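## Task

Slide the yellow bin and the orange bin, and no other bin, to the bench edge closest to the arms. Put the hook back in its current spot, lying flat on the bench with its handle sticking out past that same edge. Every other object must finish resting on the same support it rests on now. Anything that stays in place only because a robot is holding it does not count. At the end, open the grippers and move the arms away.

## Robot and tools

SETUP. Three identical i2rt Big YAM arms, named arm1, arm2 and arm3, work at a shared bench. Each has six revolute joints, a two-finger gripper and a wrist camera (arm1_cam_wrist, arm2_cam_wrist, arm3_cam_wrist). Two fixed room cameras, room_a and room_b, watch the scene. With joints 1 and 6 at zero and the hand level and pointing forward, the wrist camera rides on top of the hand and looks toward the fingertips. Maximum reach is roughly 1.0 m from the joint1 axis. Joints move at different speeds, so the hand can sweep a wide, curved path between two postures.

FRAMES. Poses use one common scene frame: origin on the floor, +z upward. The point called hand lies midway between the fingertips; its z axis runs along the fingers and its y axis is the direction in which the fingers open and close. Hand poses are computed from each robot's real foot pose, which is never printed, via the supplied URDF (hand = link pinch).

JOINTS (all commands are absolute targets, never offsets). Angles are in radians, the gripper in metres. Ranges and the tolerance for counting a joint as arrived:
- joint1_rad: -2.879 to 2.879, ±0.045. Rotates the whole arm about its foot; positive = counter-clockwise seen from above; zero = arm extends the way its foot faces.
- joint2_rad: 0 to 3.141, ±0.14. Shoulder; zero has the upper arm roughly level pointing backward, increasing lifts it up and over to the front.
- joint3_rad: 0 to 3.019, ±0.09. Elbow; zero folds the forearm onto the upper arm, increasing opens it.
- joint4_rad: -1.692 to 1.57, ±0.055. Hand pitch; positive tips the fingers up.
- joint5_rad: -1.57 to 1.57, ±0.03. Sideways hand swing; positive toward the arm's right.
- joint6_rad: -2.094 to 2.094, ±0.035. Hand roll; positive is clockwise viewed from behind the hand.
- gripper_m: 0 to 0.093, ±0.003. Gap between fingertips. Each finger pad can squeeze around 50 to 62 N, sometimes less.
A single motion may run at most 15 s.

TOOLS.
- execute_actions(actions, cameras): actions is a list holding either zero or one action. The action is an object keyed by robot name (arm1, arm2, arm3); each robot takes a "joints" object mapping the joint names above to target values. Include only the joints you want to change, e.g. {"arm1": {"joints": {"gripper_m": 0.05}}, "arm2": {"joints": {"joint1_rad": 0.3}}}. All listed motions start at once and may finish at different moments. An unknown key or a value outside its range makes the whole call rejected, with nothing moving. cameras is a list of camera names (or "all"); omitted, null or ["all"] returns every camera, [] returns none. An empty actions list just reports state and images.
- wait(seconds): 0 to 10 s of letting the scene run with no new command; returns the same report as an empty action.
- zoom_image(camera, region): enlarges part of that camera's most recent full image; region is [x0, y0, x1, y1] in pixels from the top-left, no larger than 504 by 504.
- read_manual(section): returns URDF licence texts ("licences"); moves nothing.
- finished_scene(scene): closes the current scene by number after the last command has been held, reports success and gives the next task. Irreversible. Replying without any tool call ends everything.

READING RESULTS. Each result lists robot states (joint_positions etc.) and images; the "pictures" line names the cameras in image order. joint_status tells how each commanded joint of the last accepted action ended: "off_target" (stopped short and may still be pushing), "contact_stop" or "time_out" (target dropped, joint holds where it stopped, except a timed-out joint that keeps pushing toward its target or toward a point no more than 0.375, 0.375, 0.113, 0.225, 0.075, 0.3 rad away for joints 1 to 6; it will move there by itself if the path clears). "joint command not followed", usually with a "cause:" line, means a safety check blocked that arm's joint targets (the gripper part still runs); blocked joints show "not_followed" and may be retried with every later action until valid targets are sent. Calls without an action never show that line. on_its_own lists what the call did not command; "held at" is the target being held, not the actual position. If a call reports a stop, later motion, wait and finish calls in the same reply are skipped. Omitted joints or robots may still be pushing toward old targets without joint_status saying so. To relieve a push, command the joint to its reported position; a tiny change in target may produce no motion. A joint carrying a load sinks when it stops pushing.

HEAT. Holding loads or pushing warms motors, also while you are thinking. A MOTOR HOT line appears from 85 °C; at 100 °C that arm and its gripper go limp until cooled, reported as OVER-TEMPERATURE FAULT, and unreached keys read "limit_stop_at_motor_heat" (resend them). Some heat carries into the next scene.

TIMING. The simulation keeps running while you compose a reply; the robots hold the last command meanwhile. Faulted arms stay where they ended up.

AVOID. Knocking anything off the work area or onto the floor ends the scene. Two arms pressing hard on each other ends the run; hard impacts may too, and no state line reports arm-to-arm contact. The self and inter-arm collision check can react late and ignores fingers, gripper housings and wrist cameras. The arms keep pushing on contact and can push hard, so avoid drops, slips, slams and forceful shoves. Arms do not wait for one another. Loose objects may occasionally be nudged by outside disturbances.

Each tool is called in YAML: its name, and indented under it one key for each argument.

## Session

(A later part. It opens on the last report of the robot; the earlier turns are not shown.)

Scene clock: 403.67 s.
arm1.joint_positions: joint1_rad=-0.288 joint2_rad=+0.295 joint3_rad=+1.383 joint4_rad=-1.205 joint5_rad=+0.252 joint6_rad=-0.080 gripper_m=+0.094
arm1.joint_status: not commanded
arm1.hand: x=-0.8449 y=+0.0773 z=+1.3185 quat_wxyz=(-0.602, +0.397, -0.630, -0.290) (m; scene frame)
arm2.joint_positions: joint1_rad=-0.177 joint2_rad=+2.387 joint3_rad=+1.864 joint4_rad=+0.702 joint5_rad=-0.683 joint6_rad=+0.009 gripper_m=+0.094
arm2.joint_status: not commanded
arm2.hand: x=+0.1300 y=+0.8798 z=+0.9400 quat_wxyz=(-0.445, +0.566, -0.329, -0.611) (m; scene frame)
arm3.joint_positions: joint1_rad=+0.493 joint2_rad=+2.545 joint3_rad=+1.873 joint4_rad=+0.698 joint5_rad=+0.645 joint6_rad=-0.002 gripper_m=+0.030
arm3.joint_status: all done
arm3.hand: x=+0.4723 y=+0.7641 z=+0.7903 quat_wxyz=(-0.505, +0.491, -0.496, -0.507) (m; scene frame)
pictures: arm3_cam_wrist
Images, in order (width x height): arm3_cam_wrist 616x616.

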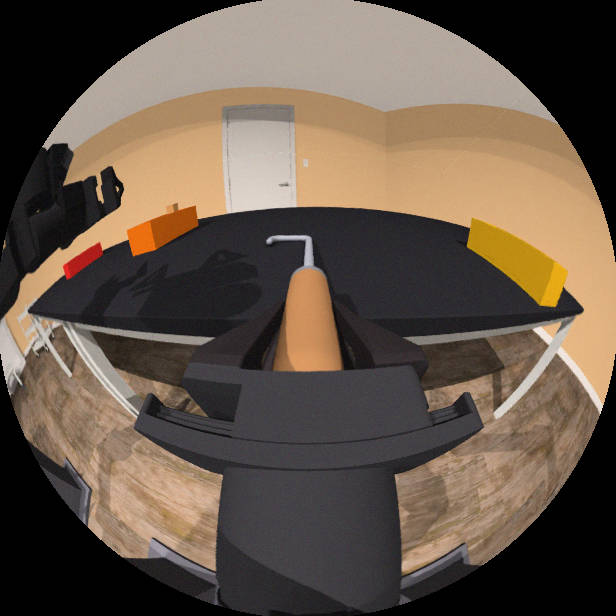

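execute_actions:
  actions:
    - {"arm3": {"joints": {"joint3_rad": 1.17, "gripper_m": 0.093}}, "arm2": {"joints": {"joint1_rad": -0.582, "joint2_rad": 2.46, "joint3_rad": 1.95, "joint4_rad": 0.665}}}
  cameras: ["arm2_cam_wrist", "arm3_cam_wrist", "room_b"]

Scene clock: 424.13 s.
arm1.joint_positions: joint1_rad=-0.288 joint2_rad=+0.295 joint3_rad=+1.383 joint4_rad=-1.205 joint5_rad=+0.252 joint6_rad=-0.080 gripper_m=+0.094
arm1.joint_status: not commanded
arm1.hand: x=-0.8449 y=+0.0773 z=+1.3185 quat_wxyz=(-0.602, +0.397, -0.630, -0.290) (m; scene frame)
arm2.joint_positions: joint1_rad=-0.586 joint2_rad=+2.449 joint3_rad=+1.910 joint4_rad=+0.670 joint5_rad=-0.685 joint6_rad=+0.009 gripper_m=+0.094
arm2.joint_status: all done
arm2.hand: x=+0.4731 y=+0.7620 z=+0.9019 quat_wxyz=(-0.542, +0.490, -0.456, -0.508) (m; scene frame)
arm3.joint_positions: joint1_rad=+0.493 joint2_rad=+2.537 joint3_rad=+1.164 joint4_rad=+0.698 joint5_rad=+0.643 joint6_rad=+0.000 gripper_m=+0.093
arm3.joint_status: all done
arm3.hand: x=+0.6363 y=+0.5476 z=+0.5188 quat_wxyz=(-0.442, +0.703, -0.504, -0.238) (m; scene frame)
pictures: arm2_cam_wrist, arm3_cam_wrist, room_b
Images, in order (width x height): arm2_cam_wrist 616x616, arm3_cam_wrist 616x616, room_b 896x504.

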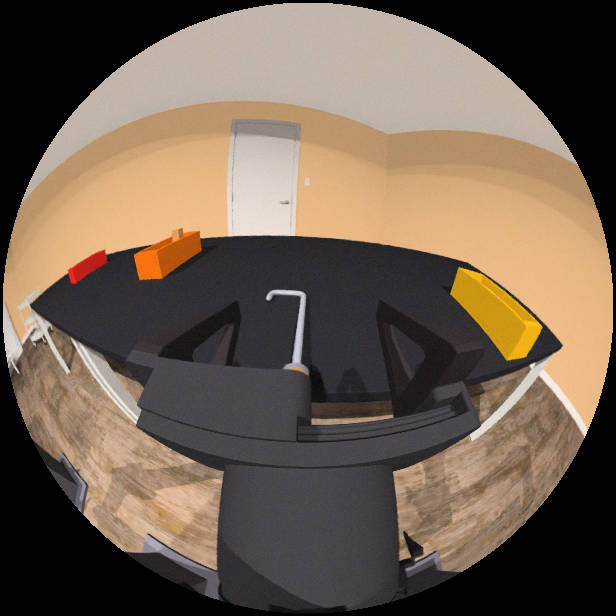

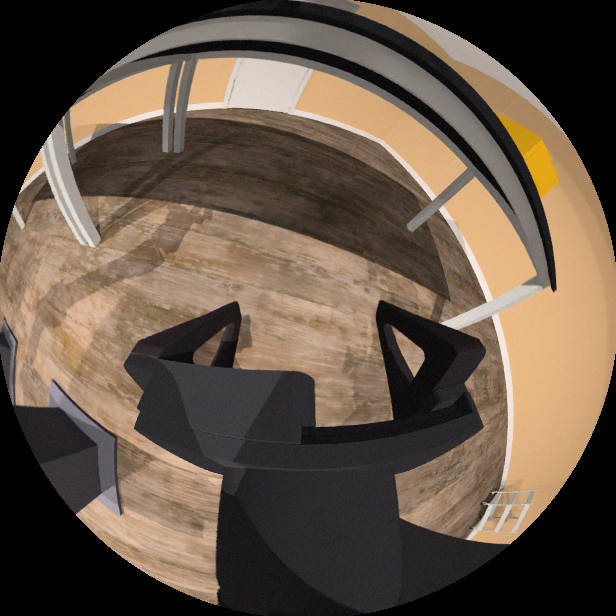

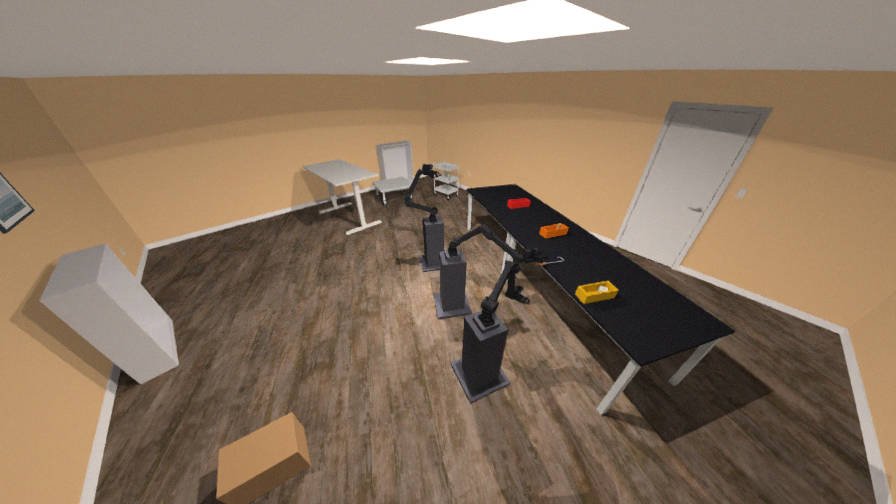

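execute_actions:
  actions:
    - {"arm2": {"joints": {"joint2_rad": 2.572, "joint3_rad": 1.88, "gripper_m": 0.072}}, "arm3": {"joints": {"joint4_rad": 0.1, "joint6_rad": -0.6}}}
  cameras: ["arm2_cam_wrist", "room_b"]

Scene clock: 482.07 s.
arm1.joint_positions: joint1_rad=-0.288 joint2_rad=+0.295 joint3_rad=+1.383 joint4_rad=-1.205 joint5_rad=+0.252 joint6_rad=-0.080 gripper_m=+0.094
arm1.joint_status: not commanded
arm1.hand: x=-0.8449 y=+0.0773 z=+1.3185 quat_wxyz=(-0.602, +0.397, -0.630, -0.290) (m; scene frame)
arm2.joint_positions: joint1_rad=-0.586 joint2_rad=+2.584 joint3_rad=+1.866 joint4_rad=+0.667 joint5_rad=-0.685 joint6_rad=+0.009 gripper_m=+0.072
arm2.joint_status: all done
arm2.hand: x=+0.4622 y=+0.7499 z=+0.7624 quat_wxyz=(-0.479, +0.497, -0.521, -0.502) (m; scene frame)
arm3.joint_positions: joint1_rad=+0.493 joint2_rad=+2.537 joint3_rad=+1.164 joint4_rad=+0.109 joint5_rad=+0.643 joint6_rad=-0.584 gripper_m=+0.093
arm3.joint_status: all done
arm3.hand: x=+0.6973 y=+0.4668 z=+0.4497 quat_wxyz=(-0.329, +0.914, -0.208, +0.112) (m; scene frame)
pictures: arm2_cam_wrist, room_b
Images, in order (width x height): arm2_cam_wrist 616x616, room_b 896x504.

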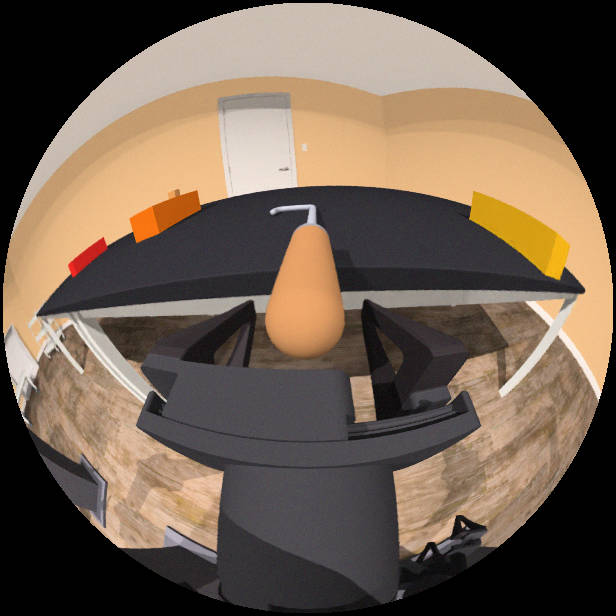

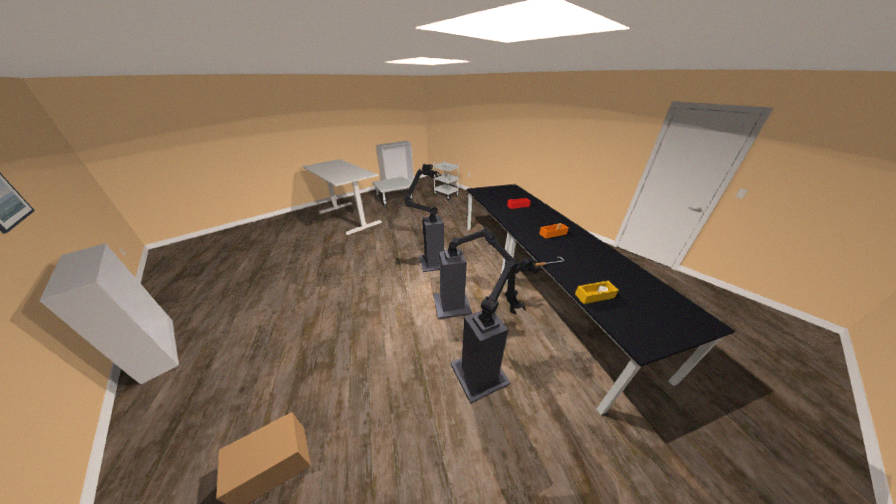

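execute_actions:
  actions:
    - {"arm2": {"joints": {"joint3_rad": 1.955, "gripper_m": 0.0}}}
  cameras: ["arm2_cam_wrist"]

Scene clock: 489.13 s.
arm1.joint_positions: joint1_rad=-0.288 joint2_rad=+0.295 joint3_rad=+1.383 joint4_rad=-1.205 joint5_rad=+0.252 joint6_rad=-0.080 gripper_m=+0.094
arm1.joint_status: not commanded
arm1.hand: x=-0.8449 y=+0.0773 z=+1.3185 quat_wxyz=(-0.602, +0.397, -0.630, -0.290) (m; scene frame)
arm2.joint_positions: joint1_rad=-0.586 joint2_rad=+2.584 joint3_rad=+1.895 joint4_rad=+0.659 joint5_rad=-0.686 joint6_rad=+0.008 gripper_m=+0.026
arm2.joint_status: gripper_m off_target (ended at +0.026, target +0.000); the others done
arm2.hand: x=+0.4668 y=+0.7556 z=+0.7753 quat_wxyz=(-0.487, +0.497, -0.513, -0.503) (m; scene frame)
arm3.joint_positions: joint1_rad=+0.493 joint2_rad=+2.537 joint3_rad=+1.164 joint4_rad=+0.109 joint5_rad=+0.643 joint6_rad=-0.585 gripper_m=+0.093
arm3.joint_status: not commanded
arm3.hand: x=+0.6973 y=+0.4668 z=+0.4497 quat_wxyz=(-0.329, +0.914, -0.208, +0.112) (m; scene frame)
pictures: arm2_cam_wrist
Images, in order (width x height): arm2_cam_wrist 616x616.

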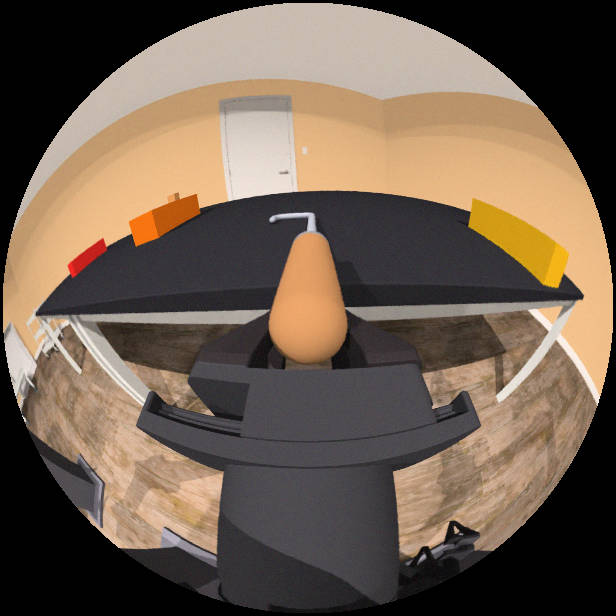

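execute_actions:
  actions:
    - {"arm2": {"joints": {"joint3_rad": 1.96, "gripper_m": 0.052}}}
  cameras: ["arm2_cam_wrist"]

Scene clock: 493.00 s.
arm1.joint_positions: joint1_rad=-0.288 joint2_rad=+0.295 joint3_rad=+1.383 joint4_rad=-1.205 joint5_rad=+0.252 joint6_rad=-0.080 gripper_m=+0.094
arm1.joint_status: not commanded
arm1.hand: x=-0.8449 y=+0.0773 z=+1.3185 quat_wxyz=(-0.602, +0.397, -0.630, -0.290) (m; scene frame)
arm2.joint_positions: joint1_rad=-0.586 joint2_rad=+2.584 joint3_rad=+1.918 joint4_rad=+0.659 joint5_rad=-0.686 joint6_rad=+0.008 gripper_m=+0.052
arm2.joint_status: all done
arm2.hand: x=+0.4705 y=+0.7599 z=+0.7870 quat_wxyz=(-0.495, +0.496, -0.505, -0.504) (m; scene frame)
arm3.joint_positions: joint1_rad=+0.493 joint2_rad=+2.537 joint3_rad=+1.164 joint4_rad=+0.109 joint5_rad=+0.643 joint6_rad=-0.585 gripper_m=+0.093
arm3.joint_status: not commanded
arm3.hand: x=+0.6973 y=+0.4668 z=+0.4497 quat_wxyz=(-0.329, +0.914, -0.208, +0.112) (m; scene frame)
pictures: arm2_cam_wrist
Images, in order (width x height): arm2_cam_wrist 616x616.

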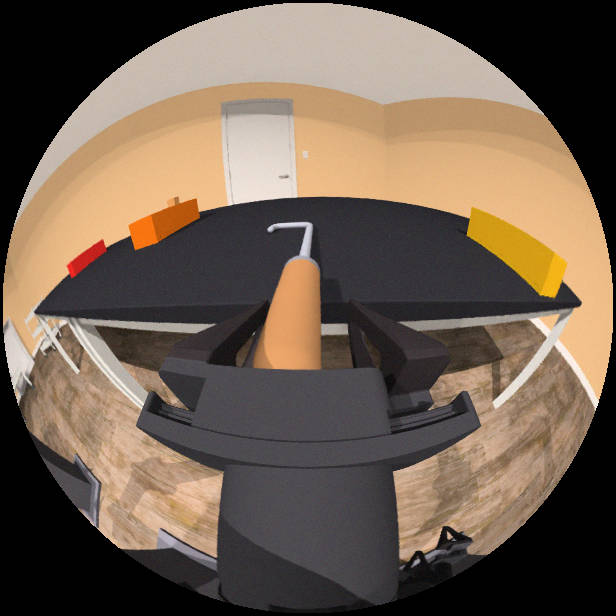

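execute_actions:
  actions:
    - {"arm2": {"joints": {"gripper_m": 0.0}}}
  cameras: ["arm2_cam_wrist"]

Scene clock: 497.97 s.
arm1.joint_positions: joint1_rad=-0.288 joint2_rad=+0.295 joint3_rad=+1.383 joint4_rad=-1.205 joint5_rad=+0.252 joint6_rad=-0.080 gripper_m=+0.094
arm1.joint_status: not commanded
arm1.hand: x=-0.8449 y=+0.0773 z=+1.3185 quat_wxyz=(-0.602, +0.397, -0.630, -0.290) (m; scene frame)
arm2.joint_positions: joint1_rad=-0.585 joint2_rad=+2.584 joint3_rad=+1.918 joint4_rad=+0.659 joint5_rad=-0.687 joint6_rad=+0.008 gripper_m=+0.030
arm2.joint_status: gripper_m off_target (ended at +0.030, target +0.000)
arm2.hand: x=+0.4700 y=+0.7601 z=+0.7870 quat_wxyz=(-0.495, +0.497, -0.504, -0.504) (m; scene frame)
arm3.joint_positions: joint1_rad=+0.493 joint2_rad=+2.537 joint3_rad=+1.164 joint4_rad=+0.109 joint5_rad=+0.643 joint6_rad=-0.585 gripper_m=+0.093
arm3.joint_status: not commanded
arm3.hand: x=+0.6973 y=+0.4668 z=+0.4497 quat_wxyz=(-0.329, +0.914, -0.208, +0.112) (m; scene frame)
pictures: arm2_cam_wrist
Images, in order (width x height): arm2_cam_wrist 616x616.

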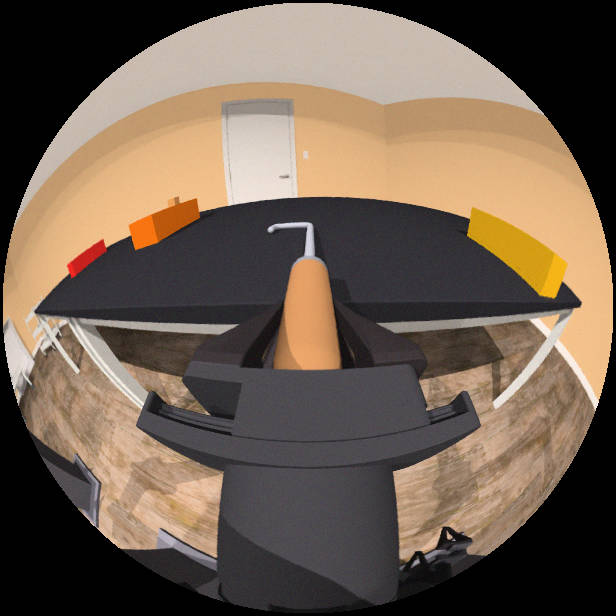

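execute_actions:
  actions:
    - {"arm2": {"joints": {"joint4_rad": 0.865, "joint6_rad": -0.85}}, "arm3": {"joints": {"joint2_rad": 2.04, "joint4_rad": -0.4, "joint6_rad": -1.4}}}
  cameras: ["arm2_cam_wrist", "room_b"]

Scene clock: 522.57 s.
arm1.joint_positions: joint1_rad=-0.288 joint2_rad=+0.295 joint3_rad=+1.383 joint4_rad=-1.205 joint5_rad=+0.252 joint6_rad=-0.080 gripper_m=+0.094
arm1.joint_status: not commanded
arm1.hand: x=-0.8449 y=+0.0773 z=+1.3185 quat_wxyz=(-0.602, +0.397, -0.630, -0.290) (m; scene frame)
arm2.joint_positions: joint1_rad=-0.585 joint2_rad=+2.585 joint3_rad=+1.918 joint4_rad=+0.837 joint5_rad=-0.687 joint6_rad=-0.831 gripper_m=+0.030
arm2.joint_status: all done
arm2.hand: x=+0.4683 y=+0.7576 z=+0.8229 quat_wxyz=(-0.714, +0.626, -0.203, -0.239) (m; scene frame)
arm3.joint_positions: joint1_rad=+0.493 joint2_rad=+2.019 joint3_rad=+1.165 joint4_rad=-0.393 joint5_rad=+0.643 joint6_rad=-1.384 gripper_m=+0.093
arm3.joint_status: all done
arm3.hand: x=+0.6630 y=+0.5094 z=+0.6898 quat_wxyz=(-0.267, +0.922, +0.162, +0.227) (m; scene frame)
pictures: arm2_cam_wrist, room_b
Images, in order (width x height): arm2_cam_wrist 616x616, room_b 896x504.

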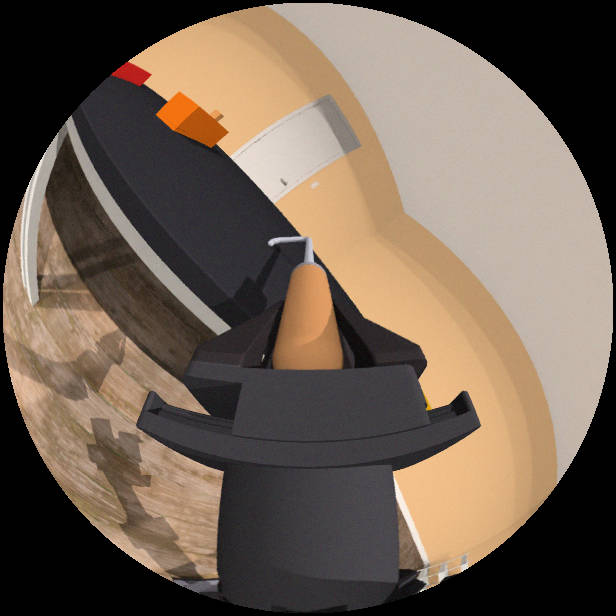

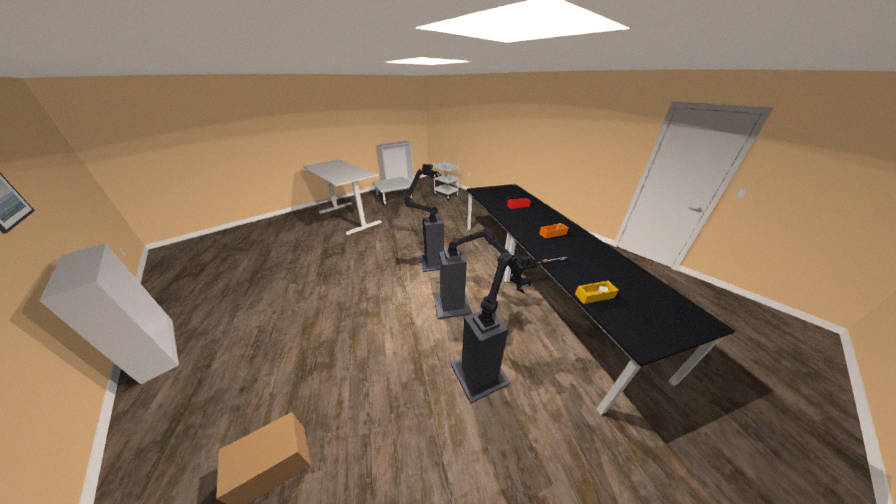

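execute_actions:
  actions: []

Scene clock: 542.63 s.
arm1.joint_positions: joint1_rad=-0.288 joint2_rad=+0.295 joint3_rad=+1.383 joint4_rad=-1.205 joint5_rad=+0.252 joint6_rad=-0.080 gripper_m=+0.094
arm1.joint_status: not commanded
arm1.hand: x=-0.8449 y=+0.0773 z=+1.3185 quat_wxyz=(-0.602, +0.397, -0.630, -0.290) (m; scene frame)
arm2.joint_positions: joint1_rad=-0.585 joint2_rad=+2.585 joint3_rad=+1.918 joint4_rad=+0.837 joint5_rad=-0.687 joint6_rad=-0.831 gripper_m=+0.030
arm2.joint_status: all done
arm2.hand: x=+0.4682 y=+0.7576 z=+0.8229 quat_wxyz=(-0.714, +0.626, -0.203, -0.239) (m; scene frame)
arm3.joint_positions: joint1_rad=+0.493 joint2_rad=+2.019 joint3_rad=+1.165 joint4_rad=-0.393 joint5_rad=+0.643 joint6_rad=-1.385 gripper_m=+0.093
arm3.joint_status: all done
arm3.hand: x=+0.6630 y=+0.5094 z=+0.6898 quat_wxyz=(-0.267, +0.922, +0.162, +0.227) (m; scene frame)
pictures: arm1_cam_wrist, arm2_cam_wrist, arm3_cam_wrist, room_a, room_b
Images, in order (width x height): arm1_cam_wrist 616x616, arm2_cam_wrist 616x616, arm3_cam_wrist 616x616, room_a 896x504, room_b 896x504.

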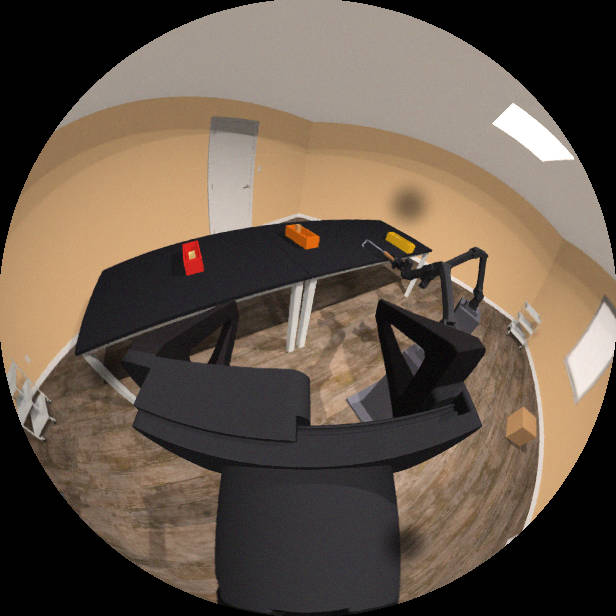

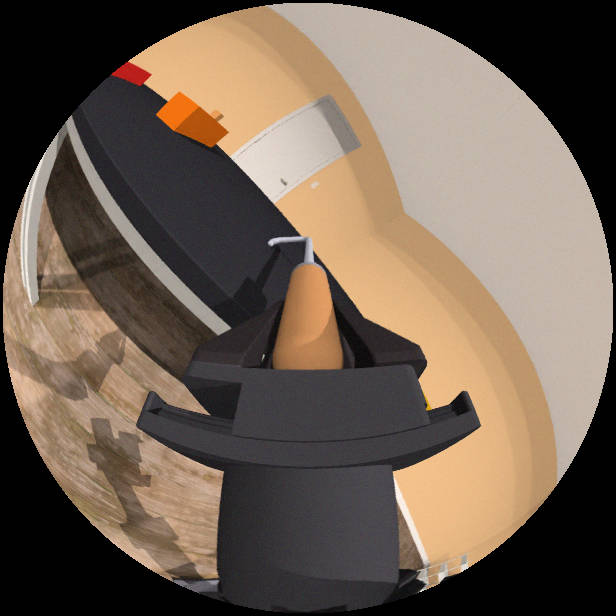

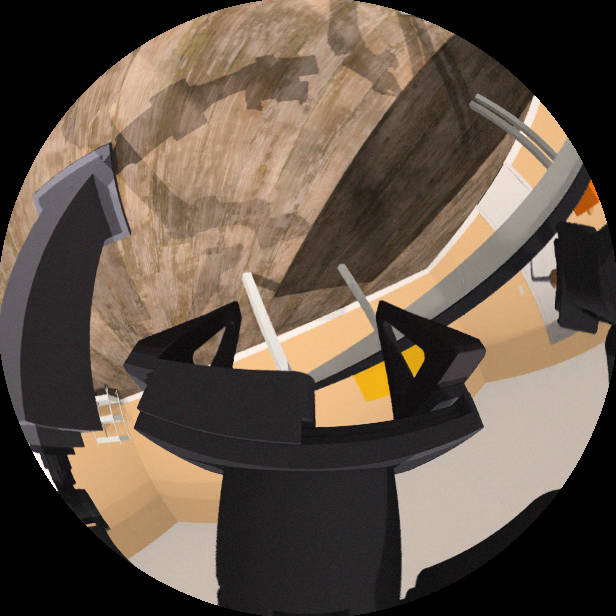

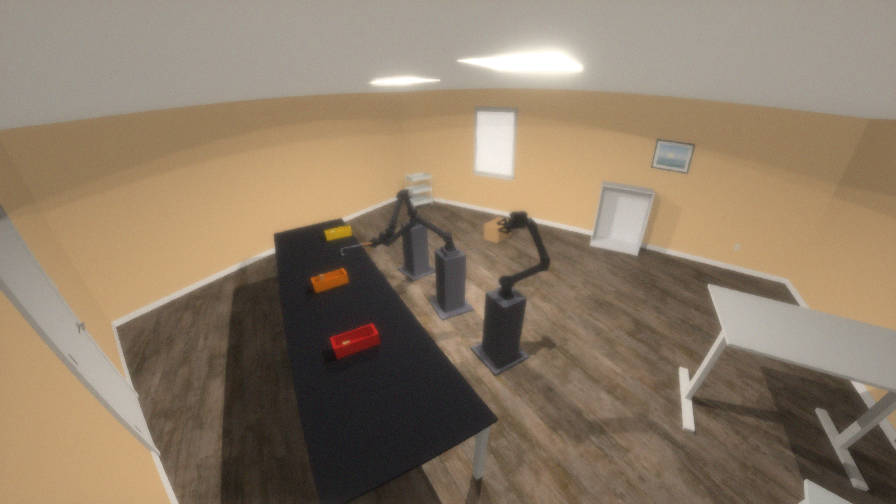

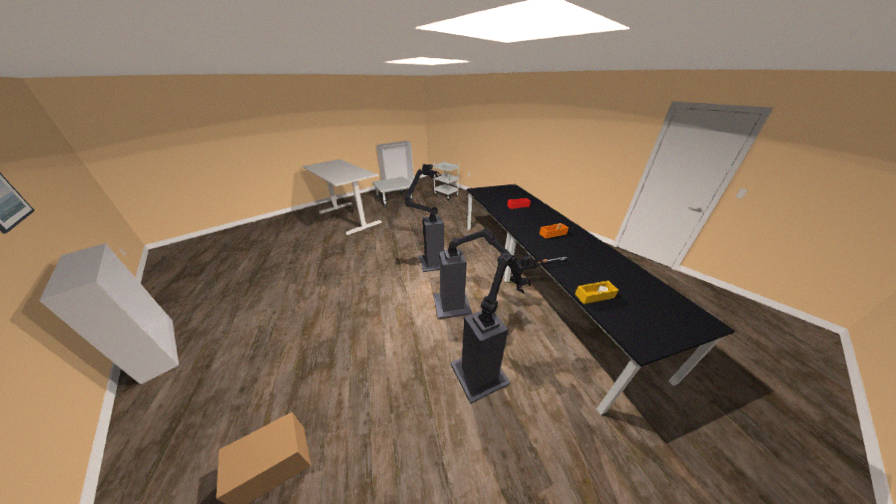

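zoom_image:
  camera: "room_b"
  region: [500, 200, 700, 340]

zoom_image:
  camera: "room_a"
  region: [260, 190, 460, 320]

Region (500, 200, 700, 340) of room_b's 896x504 image, scaled by 2.520, with more detail than that image has; it fills the top 353 rows of this view, and the rest is white.

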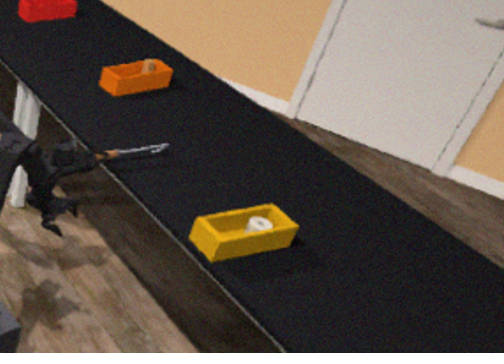

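Region (260, 190, 460, 320) of room_a's 896x504 image, scaled by 2.520, with more detail than that image has; it fills the top 328 rows of this view, and the rest is white.

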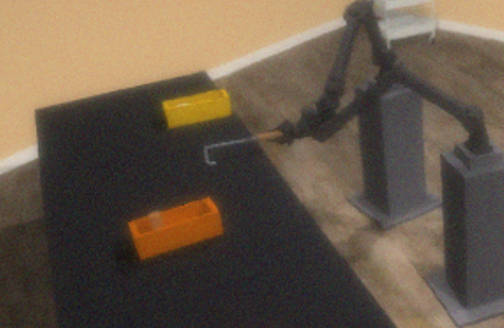

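execute_actions:
  actions:
    - {"arm2": {"joints": {"joint1_rad": 0.123, "joint2_rad": 2.31, "joint3_rad": 1.895, "joint4_rad": 0.64, "joint5_rad": -0.08, "joint6_rad": -1.575}}, "arm3": {"joints": {"joint2_rad": 2.53, "joint3_rad": 1.2, "joint4_rad": 0.72, "joint5_rad": 1.3, "joint6_rad": 0.2}}}
  cameras: ["arm2_cam_wrist", "room_a", "room_b", "arm1_cam_wrist"]

Scene clock: 656.80 s.
arm1.joint_positions: joint1_rad=-0.288 joint2_rad=+0.295 joint3_rad=+1.383 joint4_rad=-1.205 joint5_rad=+0.252 joint6_rad=-0.080 gripper_m=+0.094
arm1.joint_status: not commanded
arm1.hand: x=-0.8449 y=+0.0773 z=+1.3185 quat_wxyz=(-0.602, +0.397, -0.630, -0.290) (m; scene frame)
arm2.joint_positions: joint1_rad=+0.127 joint2_rad=+2.345 joint3_rad=+1.869 joint4_rad=+0.616 joint5_rad=-0.081 joint6_rad=-1.550 gripper_m=+0.030
arm2.joint_status: all done
arm2.hand: x=-0.0446 y=+0.9213 z=+0.9675 quat_wxyz=(-0.755, +0.654, +0.031, -0.046) (m; scene frame)
arm3.joint_positions: joint1_rad=+0.493 joint2_rad=+2.526 joint3_rad=+1.186 joint4_rad=+0.708 joint5_rad=+1.298 joint6_rad=+0.185 gripper_m=+0.093
arm3.joint_status: all done
arm3.hand: x=+0.7204 y=+0.5385 z=+0.5872 quat_wxyz=(-0.636, +0.458, -0.605, -0.139) (m; scene frame)
pictures: arm1_cam_wrist, arm2_cam_wrist, room_a, room_b
Images, in order (width x height): arm1_cam_wrist 616x616, arm2_cam_wrist 616x616, room_a 896x504, room_b 896x504.

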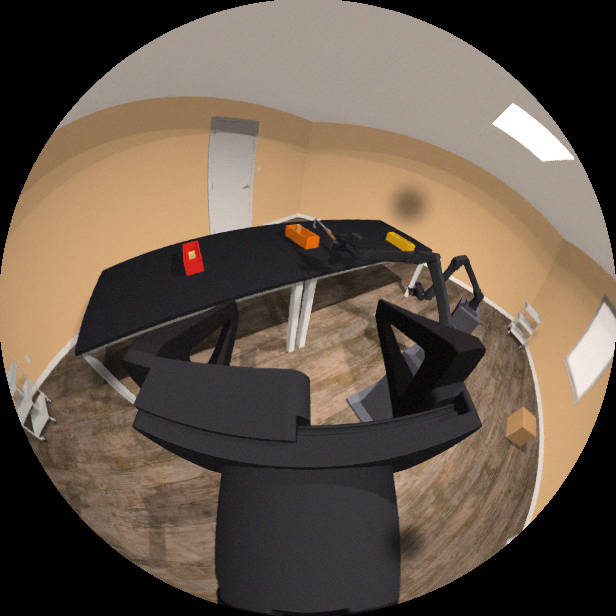

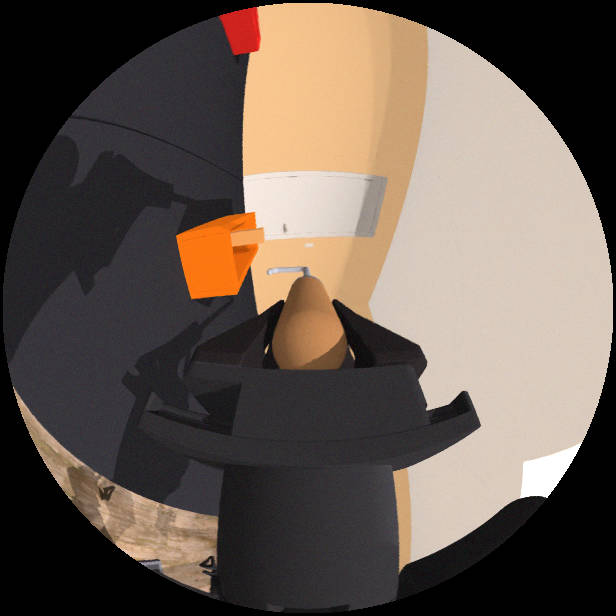

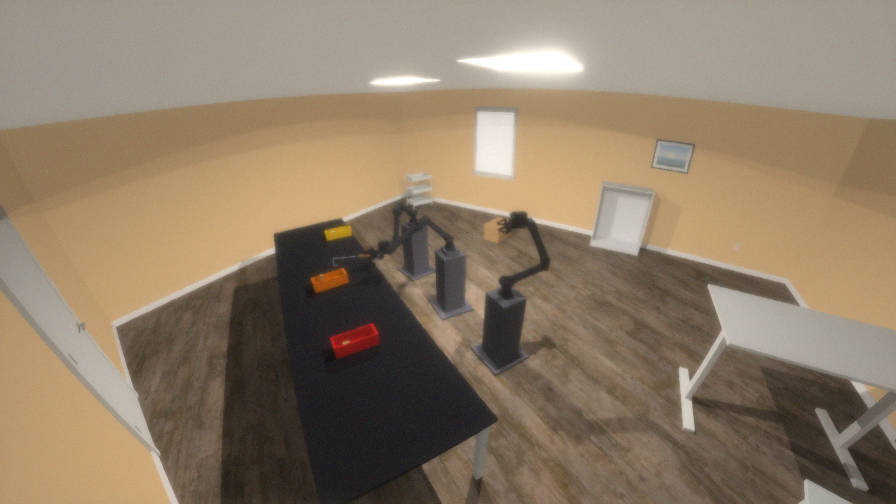

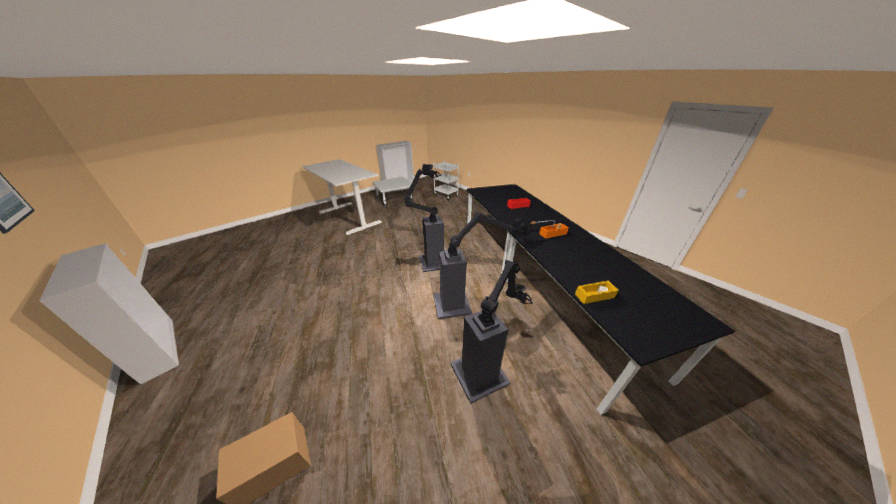

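zoom_image:
  camera: "arm2_cam_wrist"
  region: [150, 170, 400, 400]

zoom_image:
  camera: "room_a"
  region: [280, 210, 440, 310]

zoom_image:
  camera: "arm1_cam_wrist"
  region: [260, 190, 400, 280]

Region (150, 170, 400, 400) of arm2_cam_wrist's 616x616 image, scaled by 2.016, with more detail than that image has; it fills the top 464 rows of this view, and the rest is white.

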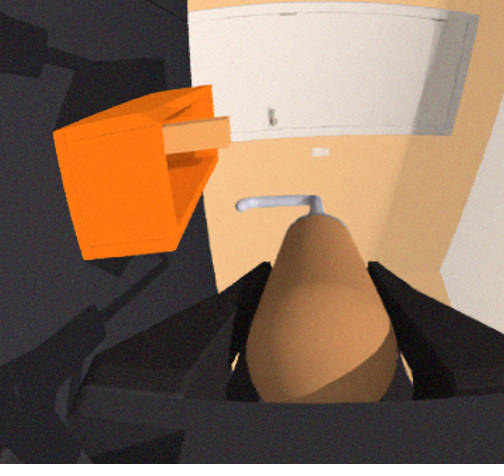

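Region (280, 210, 440, 310) of room_a's 896x504 image, scaled by 3.150, with more detail than that image has; it fills the top 315 rows of this view, and the rest is white.

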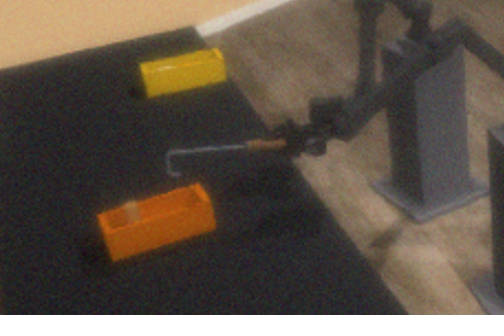

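Region (260, 190, 400, 280) of arm1_cam_wrist's 616x616 image, scaled by 3.600, with more detail than that image has; it fills the top 324 rows of this view, and the rest is white.

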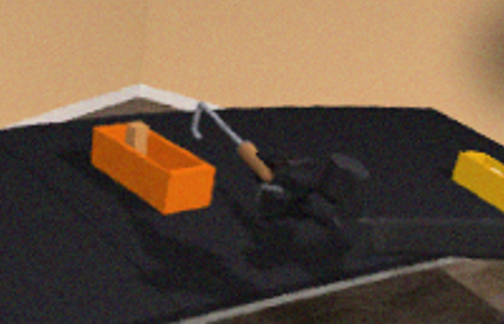

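execute_actions:
  actions:
    - {"arm2": {"joints": {"joint4_rad": 0.38, "joint5_rad": -0.19}}, "arm3": {"joints": {"joint6_rad": 0.75}}}
  cameras: ["arm2_cam_wrist", "room_a", "arm1_cam_wrist"]

Scene clock: 711.77 s.
arm1.joint_positions: joint1_rad=-0.288 joint2_rad=+0.295 joint3_rad=+1.383 joint4_rad=-1.205 joint5_rad=+0.252 joint6_rad=-0.080 gripper_m=+0.094
arm1.joint_status: not commanded
arm1.hand: x=-0.8449 y=+0.0773 z=+1.3185 quat_wxyz=(-0.602, +0.397, -0.630, -0.290) (m; scene frame)
arm2.joint_positions: joint1_rad=+0.125 joint2_rad=+2.345 joint3_rad=+1.867 joint4_rad=+0.365 joint5_rad=-0.189 joint6_rad=-1.556 gripper_m=+0.030
arm2.joint_status: all done
arm2.hand: x=-0.0615 y=+0.9191 z=+0.9052 quat_wxyz=(-0.663, +0.741, +0.065, -0.085) (m; scene frame)
arm3.joint_positions: joint1_rad=+0.493 joint2_rad=+2.526 joint3_rad=+1.186 joint4_rad=+0.708 joint5_rad=+1.298 joint6_rad=+0.734 gripper_m=+0.093
arm3.joint_status: all done
arm3.hand: x=+0.7204 y=+0.5385 z=+0.5872 quat_wxyz=(-0.575, +0.276, -0.707, -0.307) (m; scene frame)
pictures: arm1_cam_wrist, arm2_cam_wrist, room_a
Images, in order (width x height): arm1_cam_wrist 616x616, arm2_cam_wrist 616x616, room_a 896x504.

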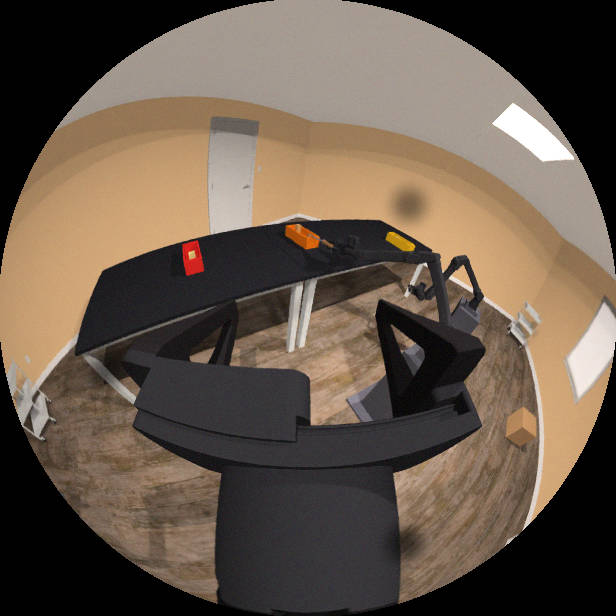

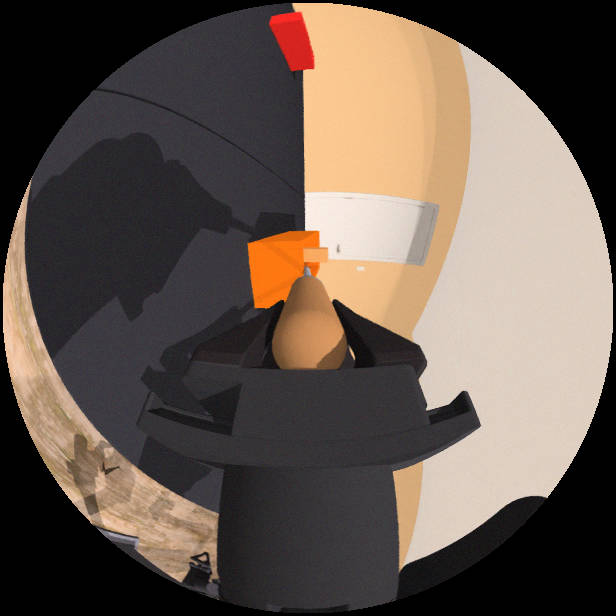

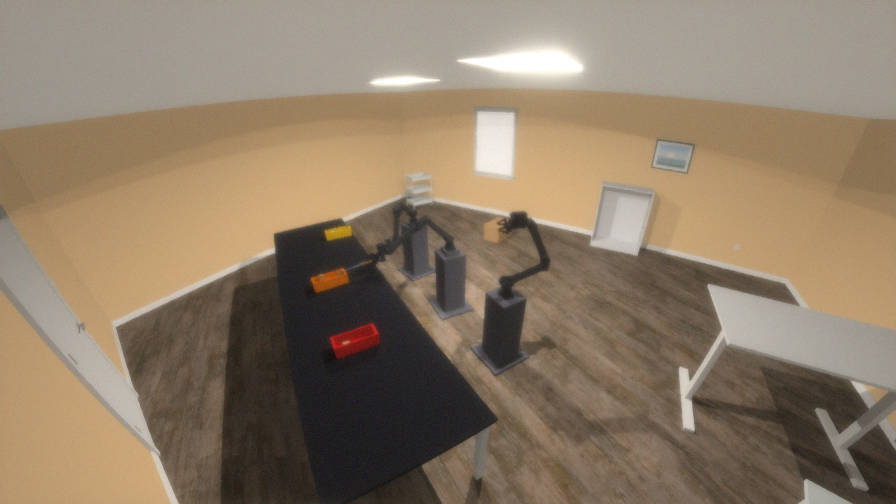

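zoom_image:
  camera: "arm1_cam_wrist"
  region: [270, 210, 370, 270]

zoom_image:
  camera: "room_a"
  region: [295, 245, 395, 305]

Region (270, 210, 370, 270) of arm1_cam_wrist's 616x616 image, scaled by 5.040, with more detail than that image has; it fills the top 302 rows of this view, and the rest is white.

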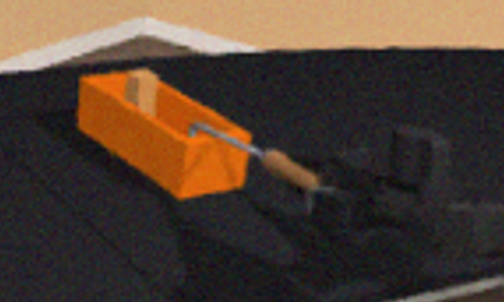

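Region (295, 245, 395, 305) of room_a's 896x504 image, scaled by 5.040, with more detail than that image has; it fills the top 302 rows of this view, and the rest is white.

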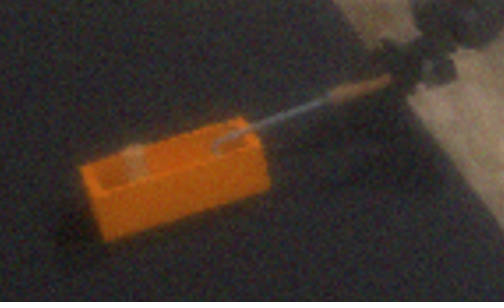

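execute_actions:
  actions:
    - {"arm2": {"joints": {"joint2_rad": 1.465, "joint3_rad": 1.005, "joint4_rad": 0.085}}, "arm3": {"joints": {"joint6_rad": 1.4}}}
  cameras: ["arm2_cam_wrist", "room_a", "arm1_cam_wrist", "room_b"]

Scene clock: 730.97 s.
arm1.joint_positions: joint1_rad=-0.288 joint2_rad=+0.295 joint3_rad=+1.383 joint4_rad=-1.205 joint5_rad=+0.252 joint6_rad=-0.080 gripper_m=+0.094
arm1.joint_status: not commanded
arm1.hand: x=-0.8449 y=+0.0773 z=+1.3185 quat_wxyz=(-0.602, +0.397, -0.630, -0.290) (m; scene frame)
arm2.joint_positions: joint1_rad=+0.125 joint2_rad=+1.499 joint3_rad=+0.981 joint4_rad=+0.067 joint5_rad=-0.189 joint6_rad=-1.573 gripper_m=+0.030
arm2.joint_status: all done
arm2.hand: x=-0.0534 y=+0.6162 z=+0.9717 quat_wxyz=(-0.529, +0.842, +0.061, -0.088) (m; scene frame)
arm3.joint_positions: joint1_rad=+0.493 joint2_rad=+2.526 joint3_rad=+1.186 joint4_rad=+0.708 joint5_rad=+1.298 joint6_rad=+1.384 gripper_m=+0.093
arm3.joint_status: all done
arm3.hand: x=+0.7204 y=+0.5385 z=+0.5872 quat_wxyz=(-0.447, +0.036, -0.758, -0.474) (m; scene frame)
pictures: arm1_cam_wrist, arm2_cam_wrist, room_a, room_b
Images, in order (width x height): arm1_cam_wrist 616x616, arm2_cam_wrist 616x616, room_a 896x504, room_b 896x504.

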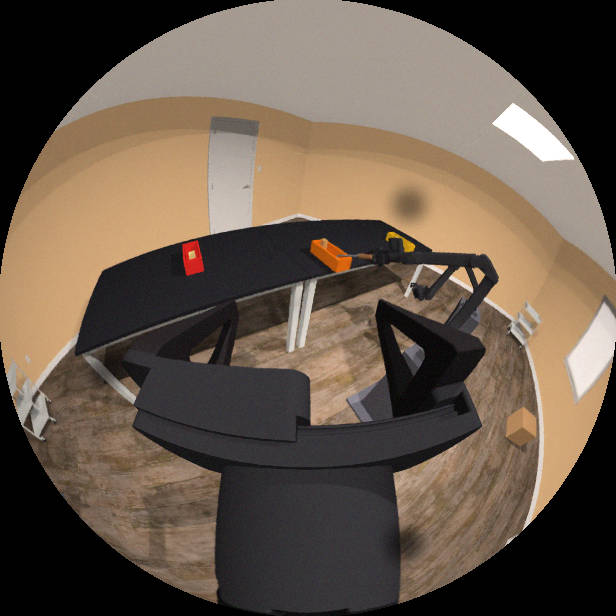

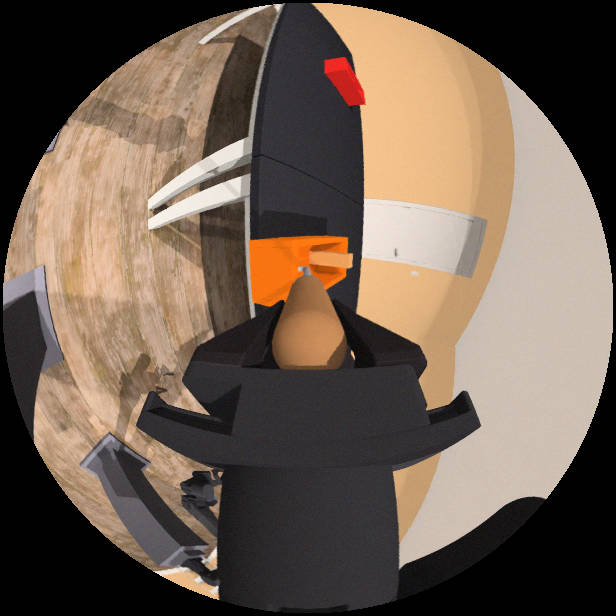

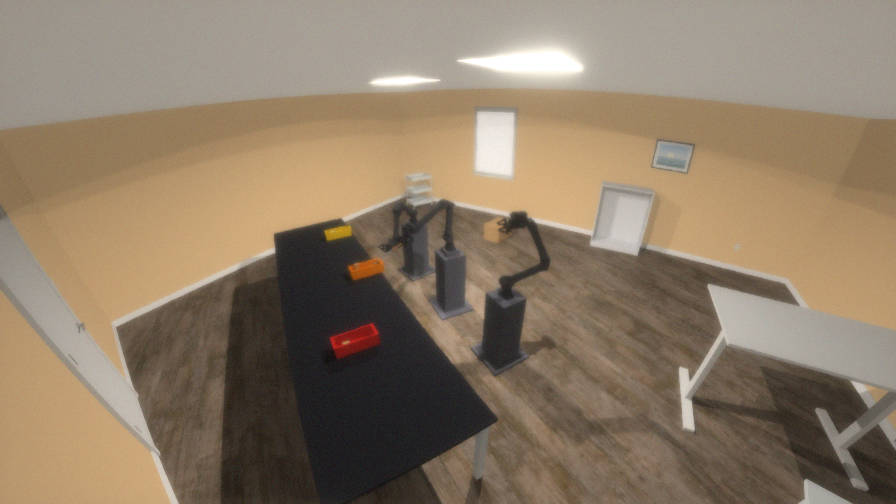

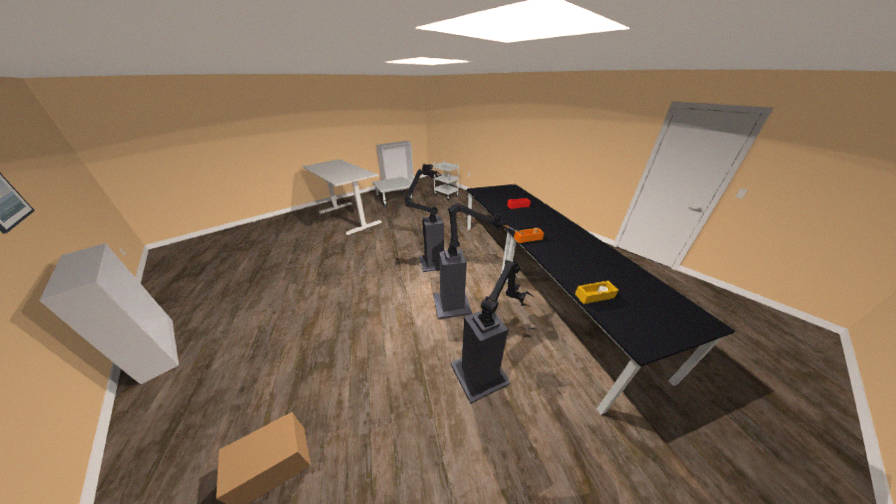

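zoom_image:
  camera: "arm2_cam_wrist"
  region: [200, 200, 400, 350]

zoom_image:
  camera: "arm1_cam_wrist"
  region: [290, 220, 420, 300]

Region (200, 200, 400, 350) of arm2_cam_wrist's 616x616 image, scaled by 2.520, with more detail than that image has; it fills the top 378 rows of this view, and the rest is white.

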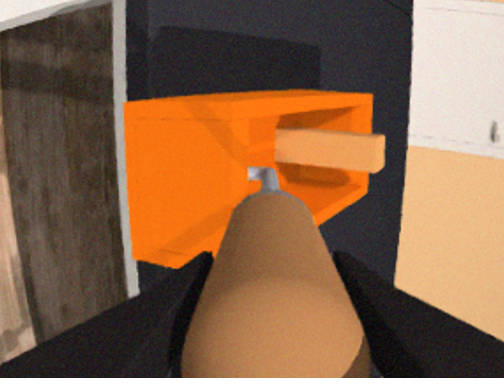

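Region (290, 220, 420, 300) of arm1_cam_wrist's 616x616 image, scaled by 3.877, with more detail than that image has; it fills the top 310 rows of this view, and the rest is white.

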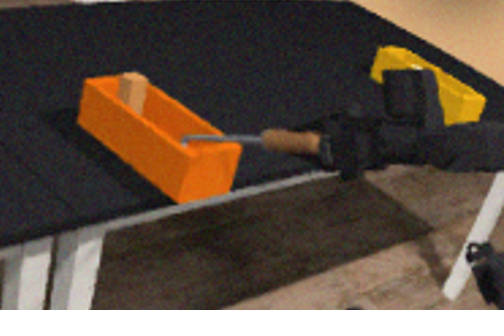

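execute_actions:
  actions:
    - {"arm2": {"joints": {"joint4_rad": 0.40}}, "arm3": {"joints": {"joint6_rad": 1.585}}}
  cameras: ["arm2_cam_wrist"]

Scene clock: 846.20 s.
arm1.joint_positions: joint1_rad=-0.288 joint2_rad=+0.295 joint3_rad=+1.383 joint4_rad=-1.205 joint5_rad=+0.252 joint6_rad=-0.080 gripper_m=+0.094
arm1.joint_status: not commanded
arm1.hand: x=-0.8449 y=+0.0773 z=+1.3185 quat_wxyz=(-0.602, +0.397, -0.630, -0.290) (m; scene frame)
arm2.joint_positions: joint1_rad=+0.125 joint2_rad=+1.499 joint3_rad=+0.976 joint4_rad=+0.349 joint5_rad=-0.189 joint6_rad=-1.570 gripper_m=+0.030
arm2.joint_status: all done
arm2.hand: x=-0.0536 y=+0.6356 z=+1.0338 quat_wxyz=(-0.641, +0.760, +0.069, -0.082) (m; scene frame)
arm3.joint_positions: joint1_rad=+0.493 joint2_rad=+2.526 joint3_rad=+1.186 joint4_rad=+0.708 joint5_rad=+1.298 joint6_rad=+1.569 gripper_m=+0.093
arm3.joint_status: all done
arm3.hand: x=+0.7204 y=+0.5385 z=+0.5872 quat_wxyz=(-0.401, -0.034, -0.758, -0.513) (m; scene frame)
pictures: arm2_cam_wrist
Images, in order (width x height): arm2_cam_wrist 616x616.

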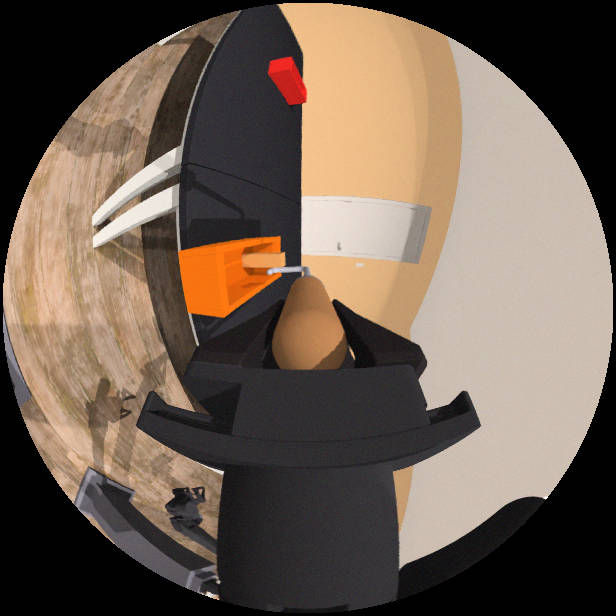

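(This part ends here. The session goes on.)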